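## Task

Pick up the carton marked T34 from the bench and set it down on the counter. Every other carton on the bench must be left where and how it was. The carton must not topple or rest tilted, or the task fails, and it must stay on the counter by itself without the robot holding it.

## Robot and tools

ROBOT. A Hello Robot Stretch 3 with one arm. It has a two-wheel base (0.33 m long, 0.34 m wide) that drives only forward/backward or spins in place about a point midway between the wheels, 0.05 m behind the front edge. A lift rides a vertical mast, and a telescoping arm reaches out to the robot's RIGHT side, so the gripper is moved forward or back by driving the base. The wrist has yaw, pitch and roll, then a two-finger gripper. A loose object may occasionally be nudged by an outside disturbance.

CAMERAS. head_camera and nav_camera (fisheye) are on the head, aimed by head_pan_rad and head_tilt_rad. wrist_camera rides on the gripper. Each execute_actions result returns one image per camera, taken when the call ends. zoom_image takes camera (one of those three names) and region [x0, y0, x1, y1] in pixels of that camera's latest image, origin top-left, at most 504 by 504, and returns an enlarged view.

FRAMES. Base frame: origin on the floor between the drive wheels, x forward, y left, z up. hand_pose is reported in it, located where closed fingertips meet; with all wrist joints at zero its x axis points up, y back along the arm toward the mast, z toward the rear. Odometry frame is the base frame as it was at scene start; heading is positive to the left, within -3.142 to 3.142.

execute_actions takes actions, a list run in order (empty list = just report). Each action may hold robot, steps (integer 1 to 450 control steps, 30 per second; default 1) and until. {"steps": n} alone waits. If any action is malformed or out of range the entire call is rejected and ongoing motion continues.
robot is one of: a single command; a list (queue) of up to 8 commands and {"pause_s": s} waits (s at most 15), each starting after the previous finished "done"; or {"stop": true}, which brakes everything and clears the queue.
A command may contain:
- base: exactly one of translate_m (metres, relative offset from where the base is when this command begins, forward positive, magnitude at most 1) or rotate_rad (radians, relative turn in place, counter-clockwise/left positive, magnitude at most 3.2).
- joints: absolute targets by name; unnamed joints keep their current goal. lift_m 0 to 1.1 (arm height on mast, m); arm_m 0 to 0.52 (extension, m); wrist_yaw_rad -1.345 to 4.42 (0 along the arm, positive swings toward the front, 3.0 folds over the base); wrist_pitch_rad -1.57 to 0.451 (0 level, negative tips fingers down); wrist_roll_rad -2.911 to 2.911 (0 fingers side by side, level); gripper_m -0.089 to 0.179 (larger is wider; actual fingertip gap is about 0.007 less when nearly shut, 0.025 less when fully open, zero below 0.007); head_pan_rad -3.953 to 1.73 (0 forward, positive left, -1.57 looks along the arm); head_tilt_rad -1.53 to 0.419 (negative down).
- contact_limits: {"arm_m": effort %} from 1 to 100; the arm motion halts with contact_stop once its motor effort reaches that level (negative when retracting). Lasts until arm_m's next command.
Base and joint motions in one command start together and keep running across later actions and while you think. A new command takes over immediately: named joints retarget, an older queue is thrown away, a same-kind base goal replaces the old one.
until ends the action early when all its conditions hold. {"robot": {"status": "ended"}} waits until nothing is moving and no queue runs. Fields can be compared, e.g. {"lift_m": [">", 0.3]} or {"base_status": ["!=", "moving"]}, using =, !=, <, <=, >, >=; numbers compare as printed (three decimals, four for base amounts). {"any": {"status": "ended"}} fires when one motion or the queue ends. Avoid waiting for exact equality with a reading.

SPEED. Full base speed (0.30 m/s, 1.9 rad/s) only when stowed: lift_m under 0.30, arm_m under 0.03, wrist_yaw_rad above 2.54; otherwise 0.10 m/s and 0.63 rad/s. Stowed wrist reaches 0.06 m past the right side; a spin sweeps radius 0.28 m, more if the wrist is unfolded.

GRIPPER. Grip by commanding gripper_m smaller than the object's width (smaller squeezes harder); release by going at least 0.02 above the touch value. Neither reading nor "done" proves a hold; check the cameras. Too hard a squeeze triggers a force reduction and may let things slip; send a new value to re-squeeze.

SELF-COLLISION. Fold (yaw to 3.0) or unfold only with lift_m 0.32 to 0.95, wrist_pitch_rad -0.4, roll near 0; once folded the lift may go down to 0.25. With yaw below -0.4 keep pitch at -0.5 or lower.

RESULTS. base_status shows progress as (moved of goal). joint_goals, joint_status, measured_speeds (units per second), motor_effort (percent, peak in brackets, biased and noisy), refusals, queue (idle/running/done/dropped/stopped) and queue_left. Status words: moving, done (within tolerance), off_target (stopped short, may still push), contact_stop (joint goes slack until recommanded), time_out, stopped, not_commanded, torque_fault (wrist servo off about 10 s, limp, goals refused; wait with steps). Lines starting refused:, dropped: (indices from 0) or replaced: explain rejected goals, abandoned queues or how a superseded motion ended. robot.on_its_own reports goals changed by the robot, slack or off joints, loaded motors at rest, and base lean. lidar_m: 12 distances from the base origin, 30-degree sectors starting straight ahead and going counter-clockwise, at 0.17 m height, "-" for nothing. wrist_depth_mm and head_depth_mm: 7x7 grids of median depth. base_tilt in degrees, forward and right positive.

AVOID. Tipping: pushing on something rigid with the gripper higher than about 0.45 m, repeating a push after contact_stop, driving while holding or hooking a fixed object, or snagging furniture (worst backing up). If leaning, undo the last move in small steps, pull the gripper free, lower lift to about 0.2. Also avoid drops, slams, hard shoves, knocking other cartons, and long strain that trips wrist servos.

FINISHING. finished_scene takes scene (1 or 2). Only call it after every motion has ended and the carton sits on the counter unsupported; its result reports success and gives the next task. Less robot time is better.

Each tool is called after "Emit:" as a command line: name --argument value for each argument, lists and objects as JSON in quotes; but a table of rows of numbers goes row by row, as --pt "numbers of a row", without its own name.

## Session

Emit:
execute_actions --actions '[{"robot":{"joints":{"head_tilt_rad":-0.6}},"steps":90,"until":{"robot":{"status":"ended"}}}]'

Scene clock: 0.90 s.
robot.base_odometry: x=+0.000 y=+0.000 heading=+0.000 (m, m, rad; robot's odometry frame)
robot.turned_by_wheels: +0.000 (rad since the last result)
robot.turned_by_imu: +0.000 (rad since the last result)
robot.base_tilt: forward=+0.2 right=-0.3 (deg)
robot.lidar_m: 0.66 0.67 2.12 1.96 2.15 0.84 0.78 0.79 1.01 2.43 1.03 0.72
robot.head_depth_mm: 2074 2218 976 795 1412 1143 1190 / 2045 2208 983 790 1414 1209 1205 / 2045 2191 993 792 1509 1158 1185 / 2040 2166 1004 786 1434 1162 1176 / 2006 2174 1015 782 1571 1230 1184 / 1980 2170 1027 773 1447 1174 1161 / 1981 2146 1036 779 1785 1177 1159
robot.base_status: not_commanded
robot.joint_positions: lift_m=+0.399 arm_m=+0.001 wrist_yaw_rad=+3.011 wrist_pitch_rad=-0.498 wrist_roll_rad=-0.007 gripper_m=+0.037 head_pan_rad=+0.009 head_tilt_rad=-0.592
robot.joint_goals: lift_m=+0.399 arm_m=+0.001 wrist_yaw_rad=+3.011 wrist_pitch_rad=-0.498 wrist_roll_rad=-0.007 gripper_m=+0.037 head_pan_rad=+0.009 head_tilt_rad=-0.600
robot.joint_status: lift_m=not_commanded arm_m=not_commanded wrist_yaw_rad=not_commanded wrist_pitch_rad=not_commanded wrist_roll_rad=not_commanded gripper_m=not_commanded head_pan_rad=not_commanded head_tilt_rad=done
robot.measured_speeds: translate_m=+0.000 rotate_rad=+0.000 lift_m=+0.000 arm_m=+0.000 wrist_yaw_rad=+0.000 wrist_pitch_rad=+0.000 wrist_roll_rad=+0.000 head_pan_rad=+0.000 head_tilt_rad=+0.000
robot: refusals=0 queue=done queue_left=0
robot.motor_effort: left_wheel=+0(0) right_wheel=+1(1) lift_m=+22(22) arm_m=-1(1) wrist_yaw_rad=+0(1) wrist_pitch_rad=+7(6) wrist_roll_rad=+0(0) gripper_m=+0(0) head_pan_rad=+0(0) head_tilt_rad=-3(34) (%)
robot.hand_pose: x=+0.0066 y=+0.0661 z=+0.3941 quat_wxyz=(+0.219, +0.693, +0.130, +0.675) (m; robot's base frame)
robot.wrist_depth_mm: - - - - - - - / - - - - - - - / 980 - - - - - 660 / 803 798 848 847 864 877 629 / 665 674 - 696 729 706 669 / 567 576 - 591 624 612 609 / 490 515 - - 525 523 546
pictures: head_camera (sideways: a quarter turn clockwise sets it upright), nav_camera (sideways: a quarter turn counterclockwise sets it upright), wrist_camera
camera_calibration (this result's frames):
head_camera: T_world_to_cam=[[-0.530388, -0.0115926, -0.847676, 1.13133], [-0.0494976, 0.998624, 0.0173135, -0.0199116], [0.846309, 0.0511408, -0.530232, 0.644534], [0, 0, 0, 1]] pos_world=[0.0535828, 0.000037273, 1.3011]
nav_camera: T_world_to_cam=[[0.538085, -0.0120241, 0.842805, -1.05964], [0.00968245, -0.999744, -0.0204448, 0.0779081], [0.842835, 0.0191615, -0.537831, 0.653464], [0, 0, 0, 1]] pos_world=[0.0186571, 0.0526256, 1.24611]
wrist_camera: T_world_to_cam=[[0.992493, -0.0955639, 0.0763235, -0.0359604], [0.000496974, -0.620902, -0.783888, 0.384692], [0.122301, 0.778041, -0.616194, 0.354448], [0, 0, 0, 1]] pos_world=[-0.00785008, -0.0403558, 0.522709]
Images, in order (width x height): head_camera 896x504, nav_camera 672x504, wrist_camera 644x364.

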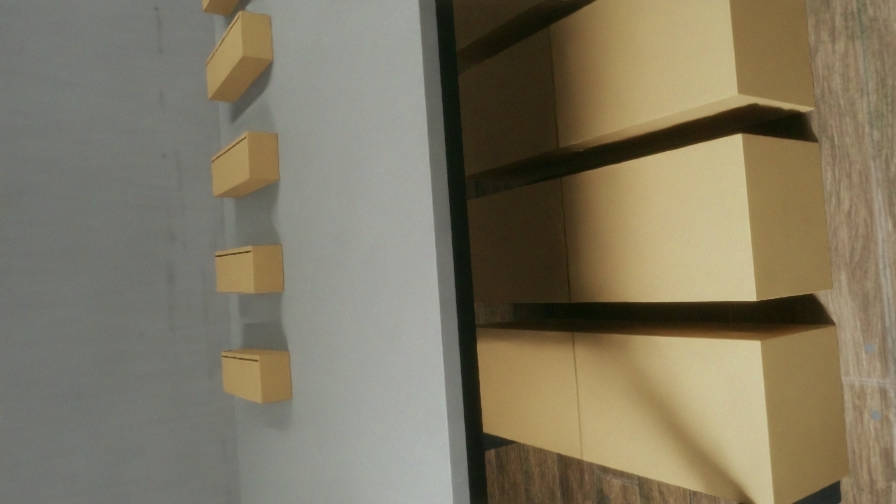

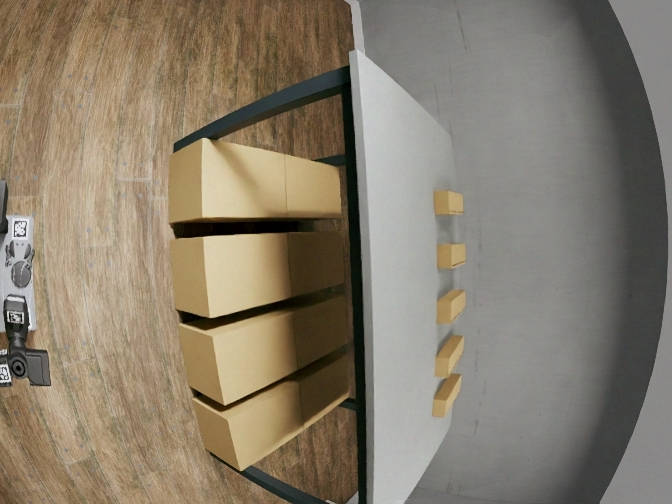

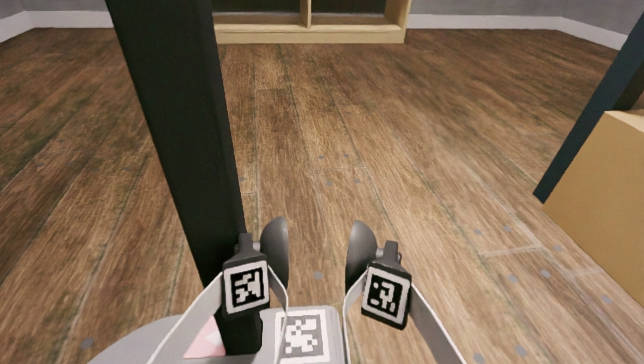

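Emit:
execute_actions --actions '[{"robot":[{"joints":{"lift_m":0.27,"head_pan_rad":-0.9},"base":{"rotate_rad":1.43}},{"base":{"translate_m":0.95}},{"base":{"rotate_rad":-1.33}},{"base":{"translate_m":1}}],"steps":450,"until":{"robot":{"status":"ended"}}}]'

Scene clock: 22.67 s.
robot.base_odometry: x=+1.128 y=+1.040 heading=+0.100 (m, m, rad; robot's odometry frame)
robot.turned_by_wheels: +0.100 (rad since the last result)
robot.turned_by_imu: +0.107 (rad since the last result)
robot.base_tilt: forward=+0.2 right=-0.3 (deg)
robot.lidar_m: 1.16 1.22 1.44 1.14 1.04 1.82 2.07 0.67 0.54 0.52 0.54 1.20
robot.head_depth_mm: 2289 2651 2918 679 578 1147 961 / 1961 2227 2536 682 754 1149 1004 / 1683 1904 2137 2171 735 877 1070 / 1508 1655 1838 2059 1826 1470 1231 / 1343 1464 1608 1777 1819 1476 1233 / 1214 1317 1436 1563 1688 1485 1236 / 1110 1193 1289 1395 1531 1488 1240
robot.base_status: done (translate_m +1.0000 of +1.0000)
robot.joint_positions: lift_m=+0.271 arm_m=+0.001 wrist_yaw_rad=+3.011 wrist_pitch_rad=-0.498 wrist_roll_rad=-0.007 gripper_m=+0.037 head_pan_rad=-0.893 head_tilt_rad=-0.593
robot.joint_goals: lift_m=+0.270 arm_m=+0.001 wrist_yaw_rad=+3.011 wrist_pitch_rad=-0.498 wrist_roll_rad=-0.007 gripper_m=+0.037 head_pan_rad=-0.900 head_tilt_rad=-0.600
robot.joint_status: lift_m=done arm_m=not_commanded wrist_yaw_rad=not_commanded wrist_pitch_rad=not_commanded wrist_roll_rad=not_commanded gripper_m=not_commanded head_pan_rad=done head_tilt_rad=done
robot.measured_speeds: translate_m=+0.000 rotate_rad=+0.000 lift_m=+0.000 arm_m=+0.000 wrist_yaw_rad=+0.000 wrist_pitch_rad=+0.000 wrist_roll_rad=+0.000 head_pan_rad=+0.000 head_tilt_rad=+0.000
robot: refusals=0 queue=done queue_left=0
robot.motor_effort: left_wheel=+1(9) right_wheel=+0(7) lift_m=+12(23) arm_m=-1(1) wrist_yaw_rad=+0(0) wrist_pitch_rad=+7(6) wrist_roll_rad=+0(0) gripper_m=+0(0) head_pan_rad=-3(31) head_tilt_rad=-3(3) (%)
robot.hand_pose: x=+0.0066 y=+0.0660 z=+0.2657 quat_wxyz=(+0.219, +0.693, +0.130, +0.675) (m; robot's base frame)
robot.wrist_depth_mm: - - - - - - - / 950 944 - - - - - / 748 761 808 795 813 871 875 / 588 599 629 640 646 663 672 / 500 519 - 546 536 545 547 / 449 - - - 458 463 463 / - - - - 388 396 403
pictures: head_camera (sideways: a quarter turn clockwise sets it upright), nav_camera (sideways: a quarter turn counterclockwise sets it upright), wrist_camera
camera_calibration (this result's frames):
head_camera: T_world_to_cam=[[-0.338322, 0.409765, -0.847131, 1.12945], [0.7531, 0.657677, 0.0173548, -0.0248611], [0.56425, -0.632103, -0.531101, 0.647385], [0, 0, 0, 1]] pos_world=[0.0355536, -0.0372428, 1.30105]
nav_camera: T_world_to_cam=[[0.324554, -0.430437, 0.842252, -1.05761], [-0.778655, -0.627119, -0.0204452, 0.0827174], [0.536993, -0.649188, -0.538696, 0.656455], [0, 0, 0, 1]] pos_world=[0.0551485, 0.0228011, 1.2461]
wrist_camera: T_world_to_cam=[[0.992496, -0.0955422, 0.0763134, -0.0261556], [0.000467075, -0.621128, -0.783709, 0.283922], [0.122278, 0.777864, -0.616422, 0.275417], [0, 0, 0, 1]] pos_world=[-0.00785062, -0.0403841, 0.394281]
Images, in order (width x height): head_camera 896x504, nav_camera 672x504, wrist_camera 644x364.

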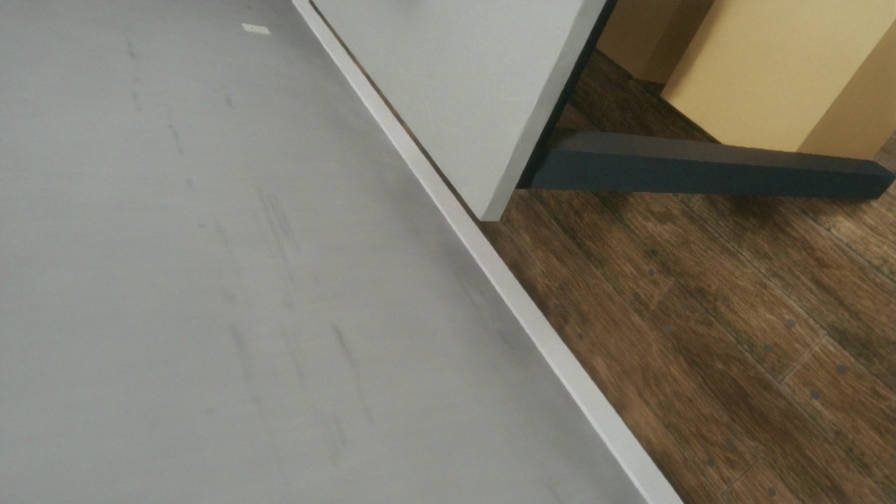

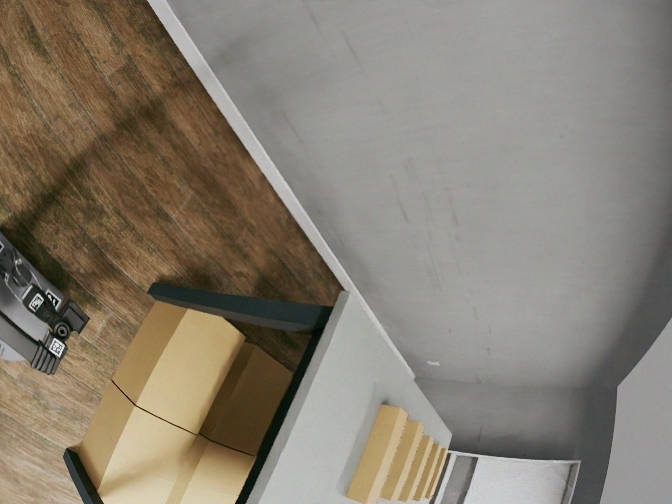

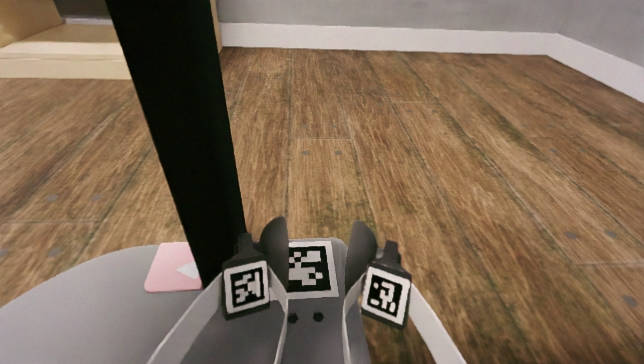

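Emit:
execute_actions --actions '[{"robot":[{"base":{"translate_m":0.81}},{"base":{"rotate_rad":-1.63}},{"base":{"translate_m":0.65}}],"steps":450,"until":{"robot":{"status":"ended"}}}]'

Scene clock: 37.53 s.
robot.base_odometry: x=+1.961 y=+0.472 heading=-1.530 (m, m, rad; robot's odometry frame)
robot.turned_by_wheels: -1.630 (rad since the last result)
robot.turned_by_imu: -1.590 (rad since the last result)
robot.base_tilt: forward=+0.2 right=-0.3 (deg)
robot.lidar_m: 1.44 0.52 0.38 0.36 0.37 0.51 1.39 1.97 0.49 0.46 0.47 0.64
robot.head_depth_mm: 3098 2677 974 629 578 1208 960 / 3232 2804 836 683 1295 1185 1013 / 3556 3700 937 688 1395 1158 1040 / 3746 3967 887 726 1433 1157 1147 / 3464 3501 981 804 1440 1243 1235 / 3047 3186 954 1684 1486 1368 1237 / 2761 2960 1031 2356 1504 1453 1239
robot.base_status: done (translate_m +0.6500 of +0.6500)
robot.joint_positions: lift_m=+0.271 arm_m=+0.001 wrist_yaw_rad=+3.011 wrist_pitch_rad=-0.498 wrist_roll_rad=-0.007 gripper_m=+0.037 head_pan_rad=-0.893 head_tilt_rad=-0.593
robot.joint_goals: lift_m=+0.270 arm_m=+0.001 wrist_yaw_rad=+3.011 wrist_pitch_rad=-0.498 wrist_roll_rad=-0.007 gripper_m=+0.037 head_pan_rad=-0.900 head_tilt_rad=-0.600
robot.joint_status: lift_m=done arm_m=not_commanded wrist_yaw_rad=not_commanded wrist_pitch_rad=not_commanded wrist_roll_rad=not_commanded gripper_m=not_commanded head_pan_rad=done head_tilt_rad=done
robot.measured_speeds: translate_m=+0.000 rotate_rad=+0.000 lift_m=+0.000 arm_m=+0.000 wrist_yaw_rad=+0.000 wrist_pitch_rad=+0.000 wrist_roll_rad=+0.000 head_pan_rad=+0.000 head_tilt_rad=+0.000
robot: refusals=0 queue=done queue_left=0
robot.motor_effort: left_wheel=+2(10) right_wheel=+0(4) lift_m=+13(13) arm_m=-1(1) wrist_yaw_rad=+0(0) wrist_pitch_rad=+6(6) wrist_roll_rad=+0(0) gripper_m=+1(0) head_pan_rad=-2(2) head_tilt_rad=-3(2) (%)
robot.hand_pose: x=+0.0066 y=+0.0660 z=+0.2656 quat_wxyz=(+0.219, +0.693, +0.130, +0.675) (m; robot's base frame)
robot.wrist_depth_mm: 343 - 364 364 378 388 401 / 370 382 400 405 421 435 450 / 418 434 444 453 472 497 508 / 457 468 493 513 529 546 569 / 484 507 - 539 537 546 557 / 450 - - - 457 460 466 / - - - - 393 397 403
pictures: head_camera (sideways: a quarter turn clockwise sets it upright), nav_camera (sideways: a quarter turn counterclockwise sets it upright), wrist_camera
camera_calibration (this result's frames):
head_camera: T_world_to_cam=[[-0.338348, 0.409815, -0.847096, 1.1294], [0.753115, 0.65766, 0.0173574, -0.0248646], [0.564215, -0.632088, -0.531156, 0.647457], [0, 0, 0, 1]] pos_world=[0.0355528, -0.0372434, 1.30104]
nav_camera: T_world_to_cam=[[0.324579, -0.430487, 0.842217, -1.05757], [-0.778669, -0.627102, -0.0204452, 0.0827175], [0.536957, -0.649172, -0.538751, 0.656527], [0, 0, 0, 1]] pos_world=[0.0551467, 0.0228029, 1.2461]
wrist_camera: T_world_to_cam=[[0.992496, -0.0955419, 0.0763137, -0.0261573], [0.00046756, -0.621128, -0.783709, 0.28391], [0.122278, 0.777864, -0.616422, 0.27543], [0, 0, 0, 1]] pos_world=[-0.00785067, -0.0404021, 0.39428]
Images, in order (width x height): head_camera 896x504, nav_camera 672x504, wrist_camera 644x364.

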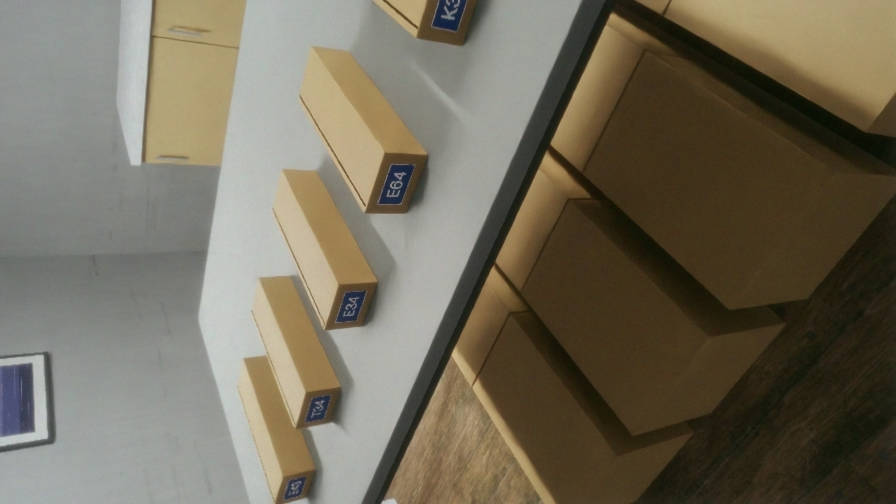

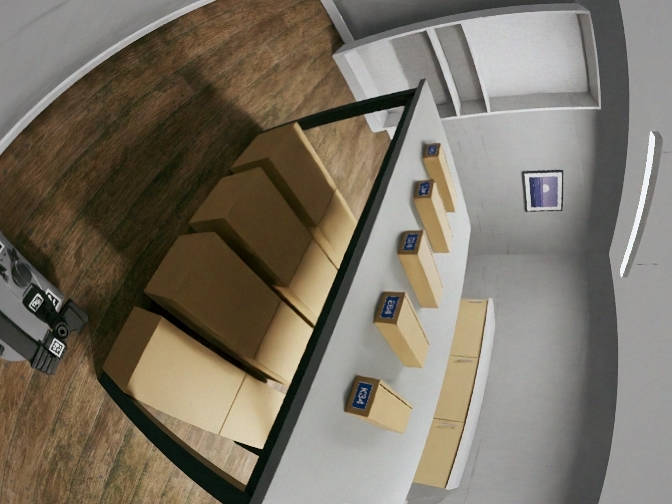

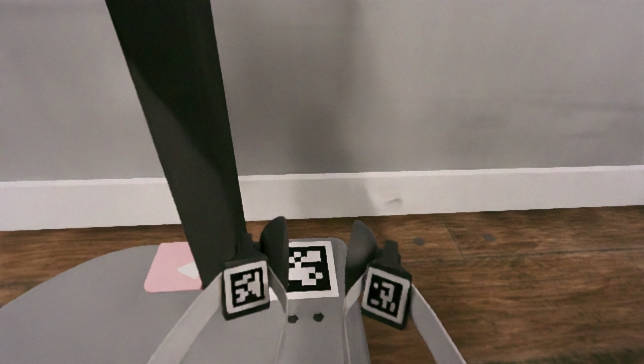

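Emit:
execute_actions --actions '[{"robot":{"base":{"translate_m":0.82},"joints":{"lift_m":0.9,"wrist_pitch_rad":-0.4,"head_pan_rad":-1.57,"head_tilt_rad":-0.7}},"steps":200,"until":{"robot":{"lift_m":[">",0.4]}}},{"robot":[{"joints":{"lift_m":0.93,"wrist_yaw_rad":1.4}},{"joints":{"lift_m":1.1}},{"joints":{"wrist_pitch_rad":-0.8,"wrist_yaw_rad":0,"gripper_m":0.15,"arm_m":0.22}}],"steps":450,"until":{"robot":{"status":"ended"}}}]'

Scene clock: 59.10 s.
robot.base_odometry: x=+1.994 y=-0.348 heading=-1.530 (m, m, rad; robot's odometry frame)
robot.turned_by_wheels: +0.000 (rad since the last result)
robot.turned_by_imu: +0.001 (rad since the last result)
robot.base_tilt: forward=+0.2 right=-0.3 (deg)
robot.lidar_m: 1.42 0.52 0.38 0.36 0.38 0.52 1.42 0.65 0.47 0.45 0.48 0.66
robot.head_depth_mm: - 1090 692 588 1253 1071 1073 / - 1105 772 591 1291 1153 1126 / - - 643 595 1260 1082 1066 / 2831 1215 729 598 1298 1118 1070 / 2580 1222 749 602 1317 1149 1130 / 2663 1240 689 608 1290 1098 1073 / 2899 1260 822 611 1629 1123 1076
robot.base_status: done (translate_m +0.8200 of +0.8200)
robot.joint_positions: lift_m=+1.099 arm_m=+0.220 wrist_yaw_rad=+0.002 wrist_pitch_rad=-0.808 wrist_roll_rad=-0.007 gripper_m=+0.150 head_pan_rad=-1.563 head_tilt_rad=-0.691
robot.joint_goals: lift_m=+1.100 arm_m=+0.220 wrist_yaw_rad=+0.000 wrist_pitch_rad=-0.800 wrist_roll_rad=-0.007 gripper_m=+0.150 head_pan_rad=-1.570 head_tilt_rad=-0.700
robot.joint_status: lift_m=done arm_m=done wrist_yaw_rad=done wrist_pitch_rad=done wrist_roll_rad=not_commanded gripper_m=done head_pan_rad=done head_tilt_rad=done
robot.measured_speeds: translate_m=+0.000 rotate_rad=+0.000 lift_m=+0.000 arm_m=+0.000 wrist_yaw_rad=+0.000 wrist_pitch_rad=+0.000 wrist_roll_rad=+0.000 head_pan_rad=+0.000 head_tilt_rad=+0.000
robot: refusals=0 queue=done queue_left=0
robot.motor_effort: left_wheel=+1(10) right_wheel=+0(5) lift_m=+31(35) arm_m=+2(2) wrist_yaw_rad=-2(3) wrist_pitch_rad=+4(9) wrist_roll_rad=+0(0) gripper_m=-1(82) head_pan_rad=-2(27) head_tilt_rad=-3(13) (%)
robot.hand_pose: x=-0.0213 y=-0.5242 z=+1.0363 quat_wxyz=(+0.653, +0.280, -0.647, -0.277) (m; robot's base frame)
robot.wrist_depth_mm: 476 487 491 498 511 523 536 / 411 331 408 345 436 366 436 / 360 292 365 300 385 322 377 / 261 266 331 263 334 299 280 / 284 285 296 287 302 294 270 / 266 - 270 271 275 - 279 / 244 245 249 250 251 249 258
pictures: head_camera (sideways: a quarter turn clockwise sets it upright), nav_camera (sideways: a quarter turn counterclockwise sets it upright), wrist_camera
camera_calibration (this result's frames):
head_camera: T_world_to_cam=[[-0.0113254, 0.611834, -0.790905, 1.05415], [0.99872, 0.0459091, 0.0212134, -0.0313805], [0.0492889, -0.789653, -0.611571, 0.755217], [0, 0, 0, 1]] pos_world=[0.00605527, -0.047164, 1.29627]
nav_camera: T_world_to_cam=[[-0.0123081, -0.618972, 0.785317, -0.98133], [-0.999774, -0.00597794, -0.020381, 0.08398], [0.0173098, -0.78539, -0.618759, 0.763785], [0, 0, 0, 1]] pos_world=[0.0586617, -0.00704463, 1.24496]
wrist_camera: T_world_to_cam=[[-0.99638, -0.05804, 0.0621224, -0.121612], [-0.0828984, 0.825366, -0.55848, 1.04441], [-0.0188595, -0.561607, -0.827189, 0.726187], [0, 0, 0, 1]] pos_world=[-0.0208966, -0.461248, 1.19153]
Images, in order (width x height): head_camera 896x504, nav_camera 672x504, wrist_camera 644x364.

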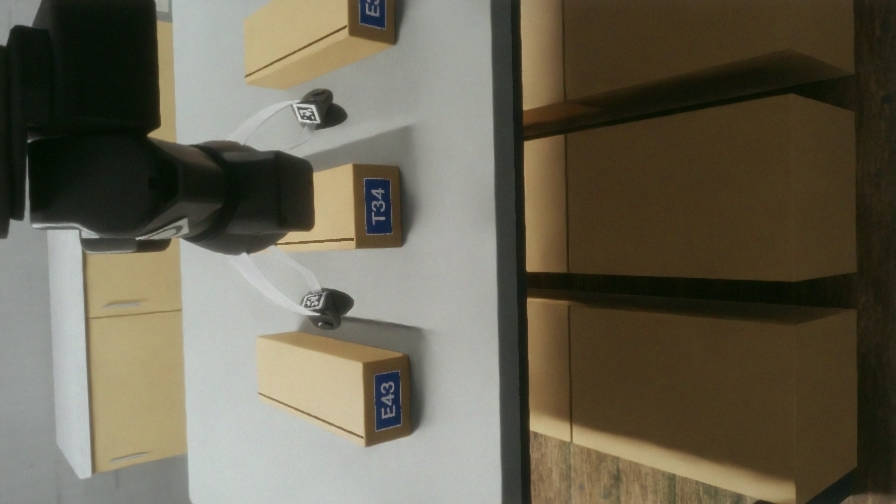

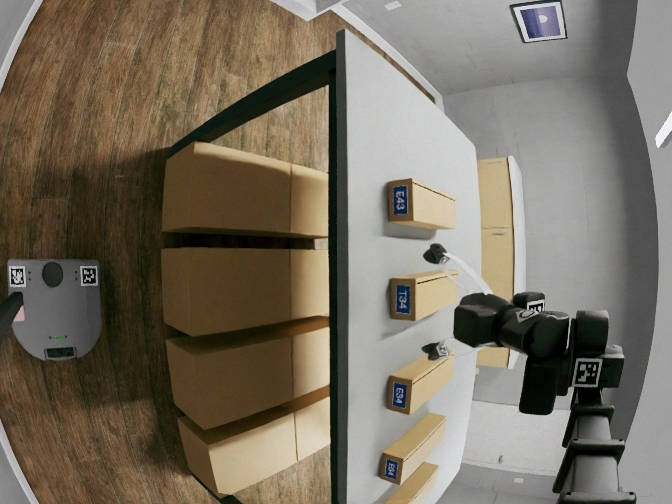

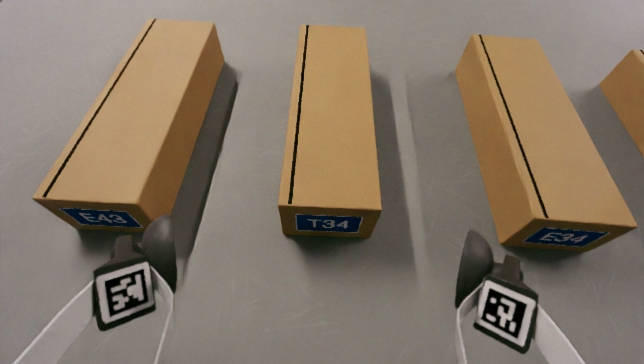

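Emit:
execute_actions --actions '[{"robot":[{"joints":{"arm_m":0.41},"base":{"translate_m":-0.01}},{"joints":{"lift_m":1.012}},{"joints":{"gripper_m":0.03}},{"joints":{"lift_m":1.1}},{"joints":{"arm_m":0,"head_pan_rad":-0.6}}],"steps":450,"until":{"robot":{"status":"ended"}}}]'

Scene clock: 75.00 s.
robot.base_odometry: x=+1.994 y=-0.338 heading=-1.530 (m, m, rad; robot's odometry frame)
robot.turned_by_wheels: +0.000 (rad since the last result)
robot.turned_by_imu: -0.003 (rad since the last result)
robot.base_tilt: forward=+0.2 right=-0.3 (deg)
robot.lidar_m: 1.42 0.52 0.38 0.36 0.38 0.52 1.42 0.65 0.47 0.45 0.48 0.65
robot.head_depth_mm: 2578 2983 779 632 1627 1073 982 / 2335 2683 783 792 1586 1076 1104 / 2190 2465 2623 1918 1553 1241 1170 / 1795 2031 2339 2070 1662 1377 1176 / 1809 2046 2267 2106 1668 1386 1178 / 1698 1859 2121 2048 1676 1388 1179 / 1597 1699 1933 2079 1684 1400 1186
robot.base_status: done (translate_m -0.0100 of -0.0100)
robot.joint_positions: lift_m=+1.099 arm_m=+0.001 wrist_yaw_rad=+0.001 wrist_pitch_rad=-0.813 wrist_roll_rad=-0.007 gripper_m=+0.050 head_pan_rad=-0.607 head_tilt_rad=-0.691
robot.joint_goals: lift_m=+1.100 arm_m=+0.000 wrist_yaw_rad=+0.000 wrist_pitch_rad=-0.800 wrist_roll_rad=-0.007 gripper_m=+0.049 head_pan_rad=-0.600 head_tilt_rad=-0.700
robot.joint_status: lift_m=done arm_m=done wrist_yaw_rad=done wrist_pitch_rad=done wrist_roll_rad=not_commanded gripper_m=done head_pan_rad=done head_tilt_rad=done
robot.measured_speeds: translate_m=+0.000 rotate_rad=+0.000 lift_m=+0.000 arm_m=+0.000 wrist_yaw_rad=+0.000 wrist_pitch_rad=+0.000 wrist_roll_rad=+0.000 head_pan_rad=+0.000 head_tilt_rad=+0.000
robot: refusals=0 queue=done queue_left=0
robot.on_its_own: gripper_m is held at +0.049, not at your +0.030, by its stall guard, which is not easing now
robot.motor_effort: left_wheel=+1(2) right_wheel=+0(4) lift_m=+32(40) arm_m=-3(0) wrist_yaw_rad=-1(2) wrist_pitch_rad=+5(6) wrist_roll_rad=+0(0) gripper_m=-21(100) head_pan_rad=+3(33) head_tilt_rad=-4(4) (%)
robot.hand_pose: x=-0.0214 y=-0.3047 z=+1.0355 quat_wxyz=(+0.652, +0.281, -0.647, -0.279) (m; robot's base frame)
robot.wrist_depth_mm: 469 406 460 500 492 423 449 / 408 401 405 191 418 414 418 / 358 364 358 172 373 384 392 / 545 - 343 155 349 358 352 / - - 144 143 149 - - / - - 130 131 133 956 950 / - - 123 122 125 - -
pictures: head_camera (sideways: a quarter turn clockwise sets it upright), nav_camera (sideways: a quarter turn counterclockwise sets it upright), wrist_camera
camera_calibration (this result's frames):
head_camera: T_world_to_cam=[[-0.50647, 0.343546, -0.790863, 1.05711], [0.538329, 0.842468, 0.0212161, -0.0285756], [0.673565, -0.414999, -0.611626, 0.75148], [0, 0, 0, 1]] pos_world=[0.044609, -0.02723, 1.29626]
nav_camera: T_world_to_cam=[[0.498675, -0.366971, 0.785274, -0.984391], [-0.571562, -0.820305, -0.0203808, 0.0813677], [0.651644, -0.43867, -0.618813, 0.759986], [0, 0, 0, 1]] pos_world=[0.0421584, 0.0388857, 1.24496]
wrist_camera: T_world_to_cam=[[-0.99641, -0.0578219, 0.0618408, -0.108545], [-0.0824647, 0.828195, -0.55434, 0.85929], [-0.0191632, -0.557449, -0.82999, 0.852986], [0, 0, 0, 1]] pos_world=[-0.0209481, -0.242439, 1.19102]
Images, in order (width x height): head_camera 896x504, nav_camera 672x504, wrist_camera 644x364.

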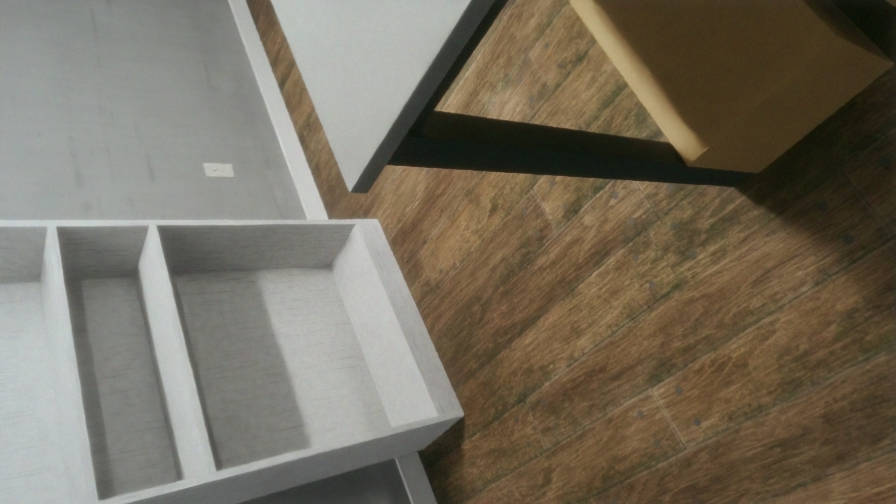

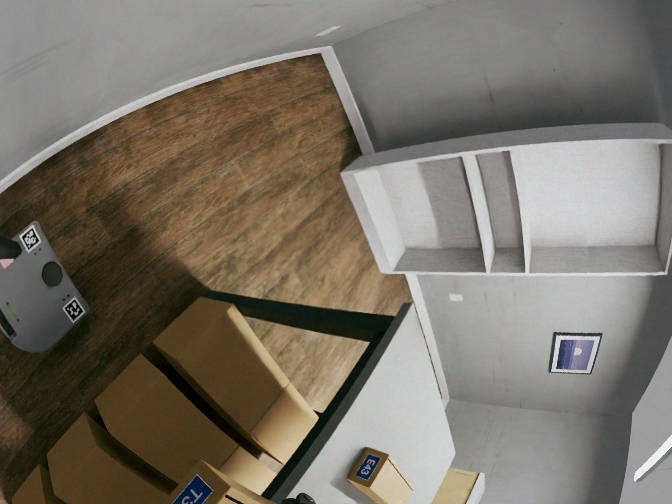

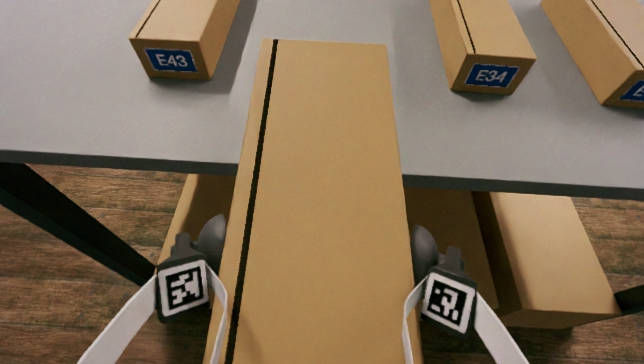

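Emit:
execute_actions --actions '[{"robot":[{"joints":{"head_pan_rad":-1.4},"base":{"translate_m":0.92}},{"base":{"rotate_rad":-1.61}},{"base":{"translate_m":1}},{"base":{"translate_m":0.55}},{"base":{"rotate_rad":-0.5}},{"base":{"translate_m":0.82}},{"base":{"rotate_rad":2.11}},{"joints":{"arm_m":0.42},"contact_limits":{"arm_m":15}}],"steps":450},{"steps":450},{"steps":450,"until":{"robot":{"status":"ended"}}},{"steps":450,"until":{"robot":{"status":"ended"}}}]'

Scene clock: 135.10 s.
robot.base_odometry: x=-0.239 y=-0.868 heading=-1.530 (m, m, rad; robot's odometry frame)
robot.turned_by_wheels: +0.000 (rad since the last result)
robot.turned_by_imu: +0.004 (rad since the last result)
robot.base_tilt: forward=+0.2 right=-0.3 (deg)
robot.lidar_m: 1.47 1.53 2.03 0.90 0.94 1.30 2.95 0.74 0.54 0.52 0.54 1.52
robot.head_depth_mm: 953 1017 752 614 689 850 1114 / 944 641 594 619 711 876 1120 / 958 1056 801 624 730 913 1151 / 979 1071 807 649 754 949 1176 / 1002 1091 814 656 777 983 1178 / 1020 1144 821 661 805 1036 1180 / 1039 1183 1315 692 1543 1395 1189
robot.base_status: done (rotate_rad +2.1099 of +2.1100)
robot.joint_positions: lift_m=+1.099 arm_m=+0.420 wrist_yaw_rad=+0.001 wrist_pitch_rad=-0.813 wrist_roll_rad=-0.007 gripper_m=+0.050 head_pan_rad=-1.393 head_tilt_rad=-0.691
robot.joint_goals: lift_m=+1.100 arm_m=+0.420 wrist_yaw_rad=+0.000 wrist_pitch_rad=-0.800 wrist_roll_rad=-0.007 gripper_m=+0.049 head_pan_rad=-1.400 head_tilt_rad=-0.700
robot.joint_status: lift_m=done arm_m=done wrist_yaw_rad=done wrist_pitch_rad=done wrist_roll_rad=not_commanded gripper_m=done head_pan_rad=done head_tilt_rad=done
robot.measured_speeds: translate_m=+0.000 rotate_rad=+0.000 lift_m=+0.000 arm_m=+0.000 wrist_yaw_rad=+0.000 wrist_pitch_rad=+0.000 wrist_roll_rad=+0.000 head_pan_rad=+0.000 head_tilt_rad=+0.000
robot: refusals=0 queue=done queue_left=0
robot.on_its_own: gripper_m is held at +0.049, not at your +0.030, by its stall guard, which is not easing now
robot.motor_effort: left_wheel=-3(6) right_wheel=+3(6) lift_m=+32(32) arm_m=+2(2) wrist_yaw_rad=-1(1) wrist_pitch_rad=+6(6) wrist_roll_rad=+0(0) gripper_m=-20(19) head_pan_rad=-2(27) head_tilt_rad=-4(4) (%)
robot.contact_limits: arm_m 15 (drawing in: default 18, maximum 29; extending or still: default 23, maximum 38)
robot.hand_pose: x=-0.0214 y=-0.7232 z=+1.0354 quat_wxyz=(+0.652, +0.281, -0.647, -0.279) (m; robot's base frame)
robot.wrist_depth_mm: 526 503 507 499 501 491 485 / 412 414 414 192 421 443 456 / 363 365 359 172 372 385 392 / 322 329 319 156 324 345 352 / 292 296 144 143 149 309 313 / 267 273 130 131 133 279 283 / 245 248 123 122 125 257 258
pictures: head_camera (sideways: a quarter turn clockwise sets it upright), nav_camera (sideways: a quarter turn counterclockwise sets it upright), wrist_camera
camera_calibration (this result's frames):
head_camera: T_world_to_cam=[[-0.114648, 0.601182, -0.790845, 1.0547], [0.976571, 0.214148, 0.0212172, -0.0312503], [0.182113, -0.769884, -0.611648, 0.754507], [0, 0, 0, 1]] pos_world=[0.0140321, -0.0464917, 1.29626]
nav_camera: T_world_to_cam=[[0.0925623, -0.612213, 0.785256, -0.98189], [-0.984363, -0.17497, -0.0203808, 0.0838857], [0.149874, -0.77109, -0.618836, 0.763076], [0, 0, 0, 1]] pos_world=[0.059095, 0.00195147, 1.24496]
wrist_camera: T_world_to_cam=[[-0.99642, -0.0576482, 0.0618383, -0.132647], [-0.0823179, 0.828236, -0.5543, 1.20593], [-0.0192624, -0.557406, -0.830017, 0.619709], [0, 0, 0, 1]] pos_world=[-0.0209652, -0.661011, 1.19102]
Images, in order (width x height): head_camera 896x504, nav_camera 672x504, wrist_camera 644x364.

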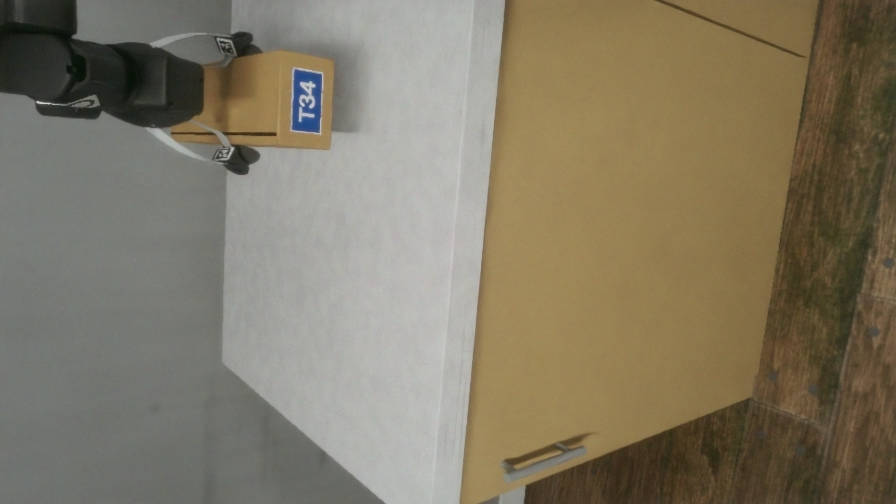

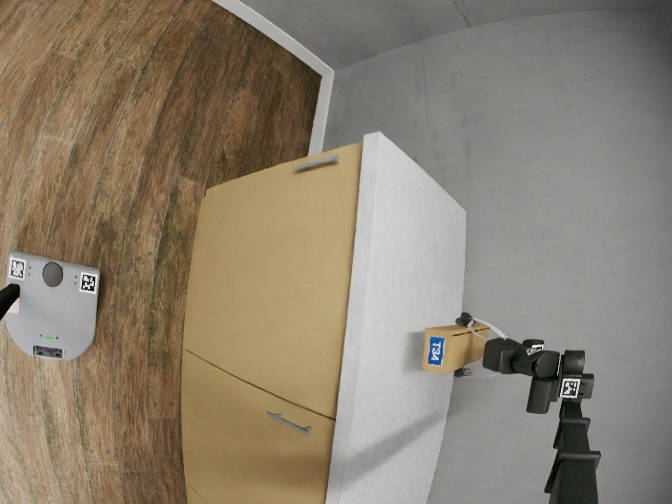

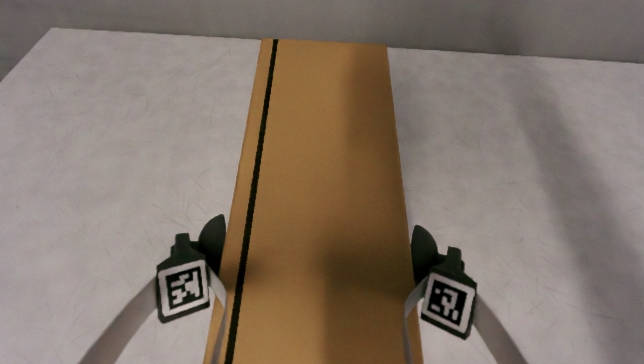

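Emit:
execute_actions --actions '[{"robot":{"joints":{"lift_m":1.012}},"steps":120,"until":{"robot":{"status":"ended"}}},{"robot":[{"joints":{"gripper_m":0.15}},{"joints":{"lift_m":1.08}}],"steps":200,"until":{"robot":{"status":"ended"}}}]'

Emit:
finished_scene --scene 2

Scene clock: 143.03 s.
robot.base_odometry: x=-0.239 y=-0.868 heading=-1.530 (m, m, rad; robot's odometry frame)
robot.turned_by_wheels: +0.000 (rad since the last result)
robot.turned_by_imu: -0.002 (rad since the last result)
robot.base_tilt: forward=+0.2 right=-0.3 (deg)
robot.lidar_m: 1.47 1.53 2.03 0.90 0.94 1.30 2.93 0.74 0.54 0.52 0.54 1.51
robot.head_depth_mm: - 1021 788 614 689 849 1117 / 931 1021 674 618 709 877 1121 / 960 1053 800 623 730 911 1141 / 982 1061 807 651 753 947 1180 / 1000 1089 818 656 778 989 1181 / 1019 1142 822 659 801 1035 1190 / 1039 1181 1323 691 1538 1395 1191
robot.base_status: done (rotate_rad +2.1099 of +2.1100)
robot.joint_positions: lift_m=+1.079 arm_m=+0.420 wrist_yaw_rad=+0.001 wrist_pitch_rad=-0.813 wrist_roll_rad=-0.007 gripper_m=+0.150 head_pan_rad=-1.393 head_tilt_rad=-0.691
robot.joint_goals: lift_m=+1.080 arm_m=+0.420 wrist_yaw_rad=+0.000 wrist_pitch_rad=-0.800 wrist_roll_rad=-0.007 gripper_m=+0.150 head_pan_rad=-1.400 head_tilt_rad=-0.700
robot.joint_status: lift_m=done arm_m=done wrist_yaw_rad=done wrist_pitch_rad=done wrist_roll_rad=not_commanded gripper_m=done head_pan_rad=done head_tilt_rad=done
robot.measured_speeds: translate_m=+0.000 rotate_rad=+0.000 lift_m=+0.000 arm_m=+0.000 wrist_yaw_rad=+0.000 wrist_pitch_rad=+0.000 wrist_roll_rad=+0.000 head_pan_rad=+0.000 head_tilt_rad=+0.000
robot: refusals=0 queue=done queue_left=0
robot.motor_effort: left_wheel=-3(2) right_wheel=+3(3) lift_m=+32(34) arm_m=+2(2) wrist_yaw_rad=-2(0) wrist_pitch_rad=+6(6) wrist_roll_rad=+0(0) gripper_m=+1(82) head_pan_rad=-2(2) head_tilt_rad=-3(4) (%)
robot.contact_limits: arm_m 15 (drawing in: default 18, maximum 29; extending or still: default 23, maximum 38)
robot.hand_pose: x=-0.0214 y=-0.7233 z=+1.0155 quat_wxyz=(+0.652, +0.281, -0.647, -0.279) (m; robot's base frame)
robot.wrist_depth_mm: 446 452 458 478 481 476 479 / 383 388 394 404 407 415 417 / 337 340 348 274 356 358 366 / 300 299 305 241 315 319 325 / 272 278 274 219 285 288 293 / 248 - 248 199 257 - 264 / 228 231 227 182 236 234 240
pictures: head_camera (sideways: a quarter turn clockwise sets it upright), nav_camera (sideways: a quarter turn counterclockwise sets it upright), wrist_camera
camera_calibration (this result's frames):
head_camera: T_world_to_cam=[[-0.114648, 0.601182, -0.790845, 1.0547], [0.976571, 0.214148, 0.0212172, -0.0312503], [0.182113, -0.769884, -0.611648, 0.754507], [0, 0, 0, 1]] pos_world=[0.0140321, -0.0464917, 1.29626]
nav_camera: T_world_to_cam=[[0.0925623, -0.612213, 0.785256, -0.981891], [-0.984363, -0.17497, -0.0203808, 0.0838857], [0.149874, -0.77109, -0.618835, 0.763076], [0, 0, 0, 1]] pos_world=[0.059095, 0.00195146, 1.24496]
wrist_camera: T_world_to_cam=[[-0.99642, -0.057627, 0.0618554, -0.131421], [-0.0823157, 0.828069, -0.55455, 1.19507], [-0.0192636, -0.557656, -0.829849, 0.602775], [0, 0, 0, 1]] pos_world=[-0.0209655, -0.661033, 1.17107]
Images, in order (width x height): head_camera 896x504, nav_camera 672x504, wrist_camera 644x364.

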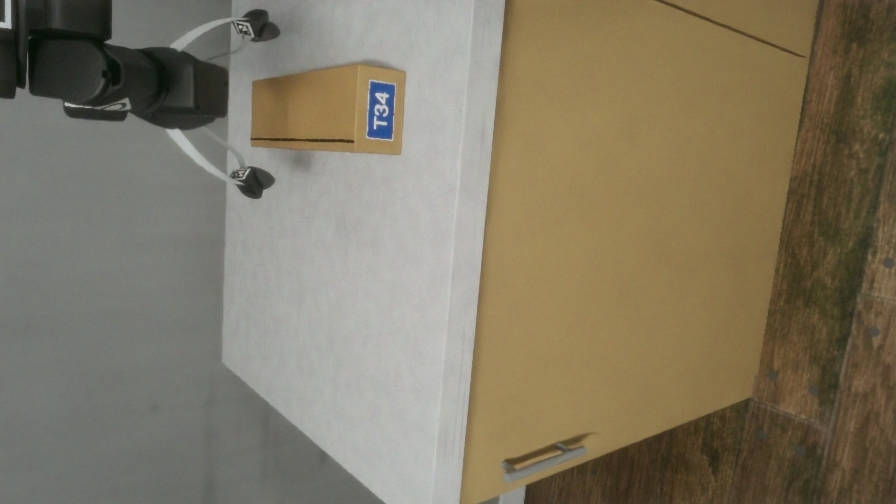

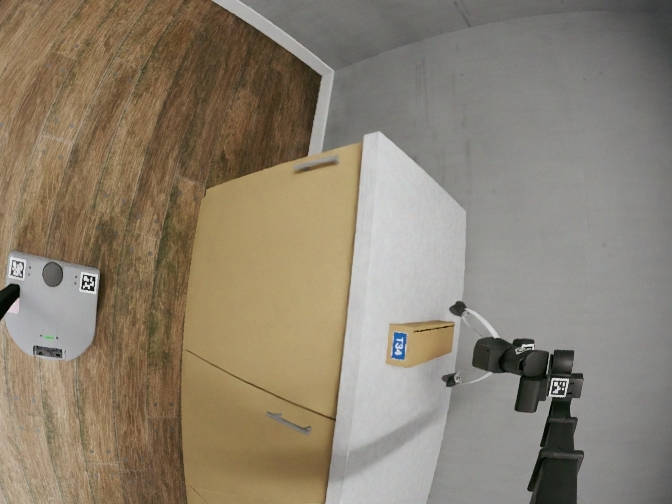

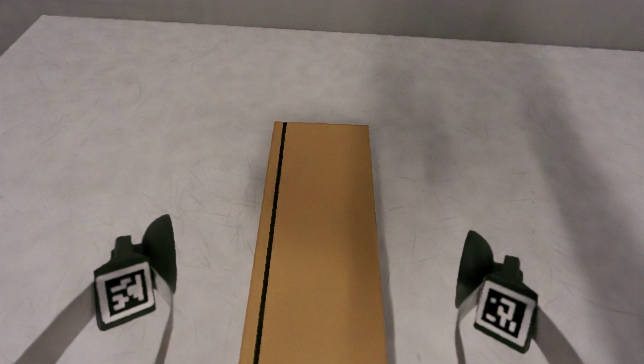

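The scene is finished: the task was done.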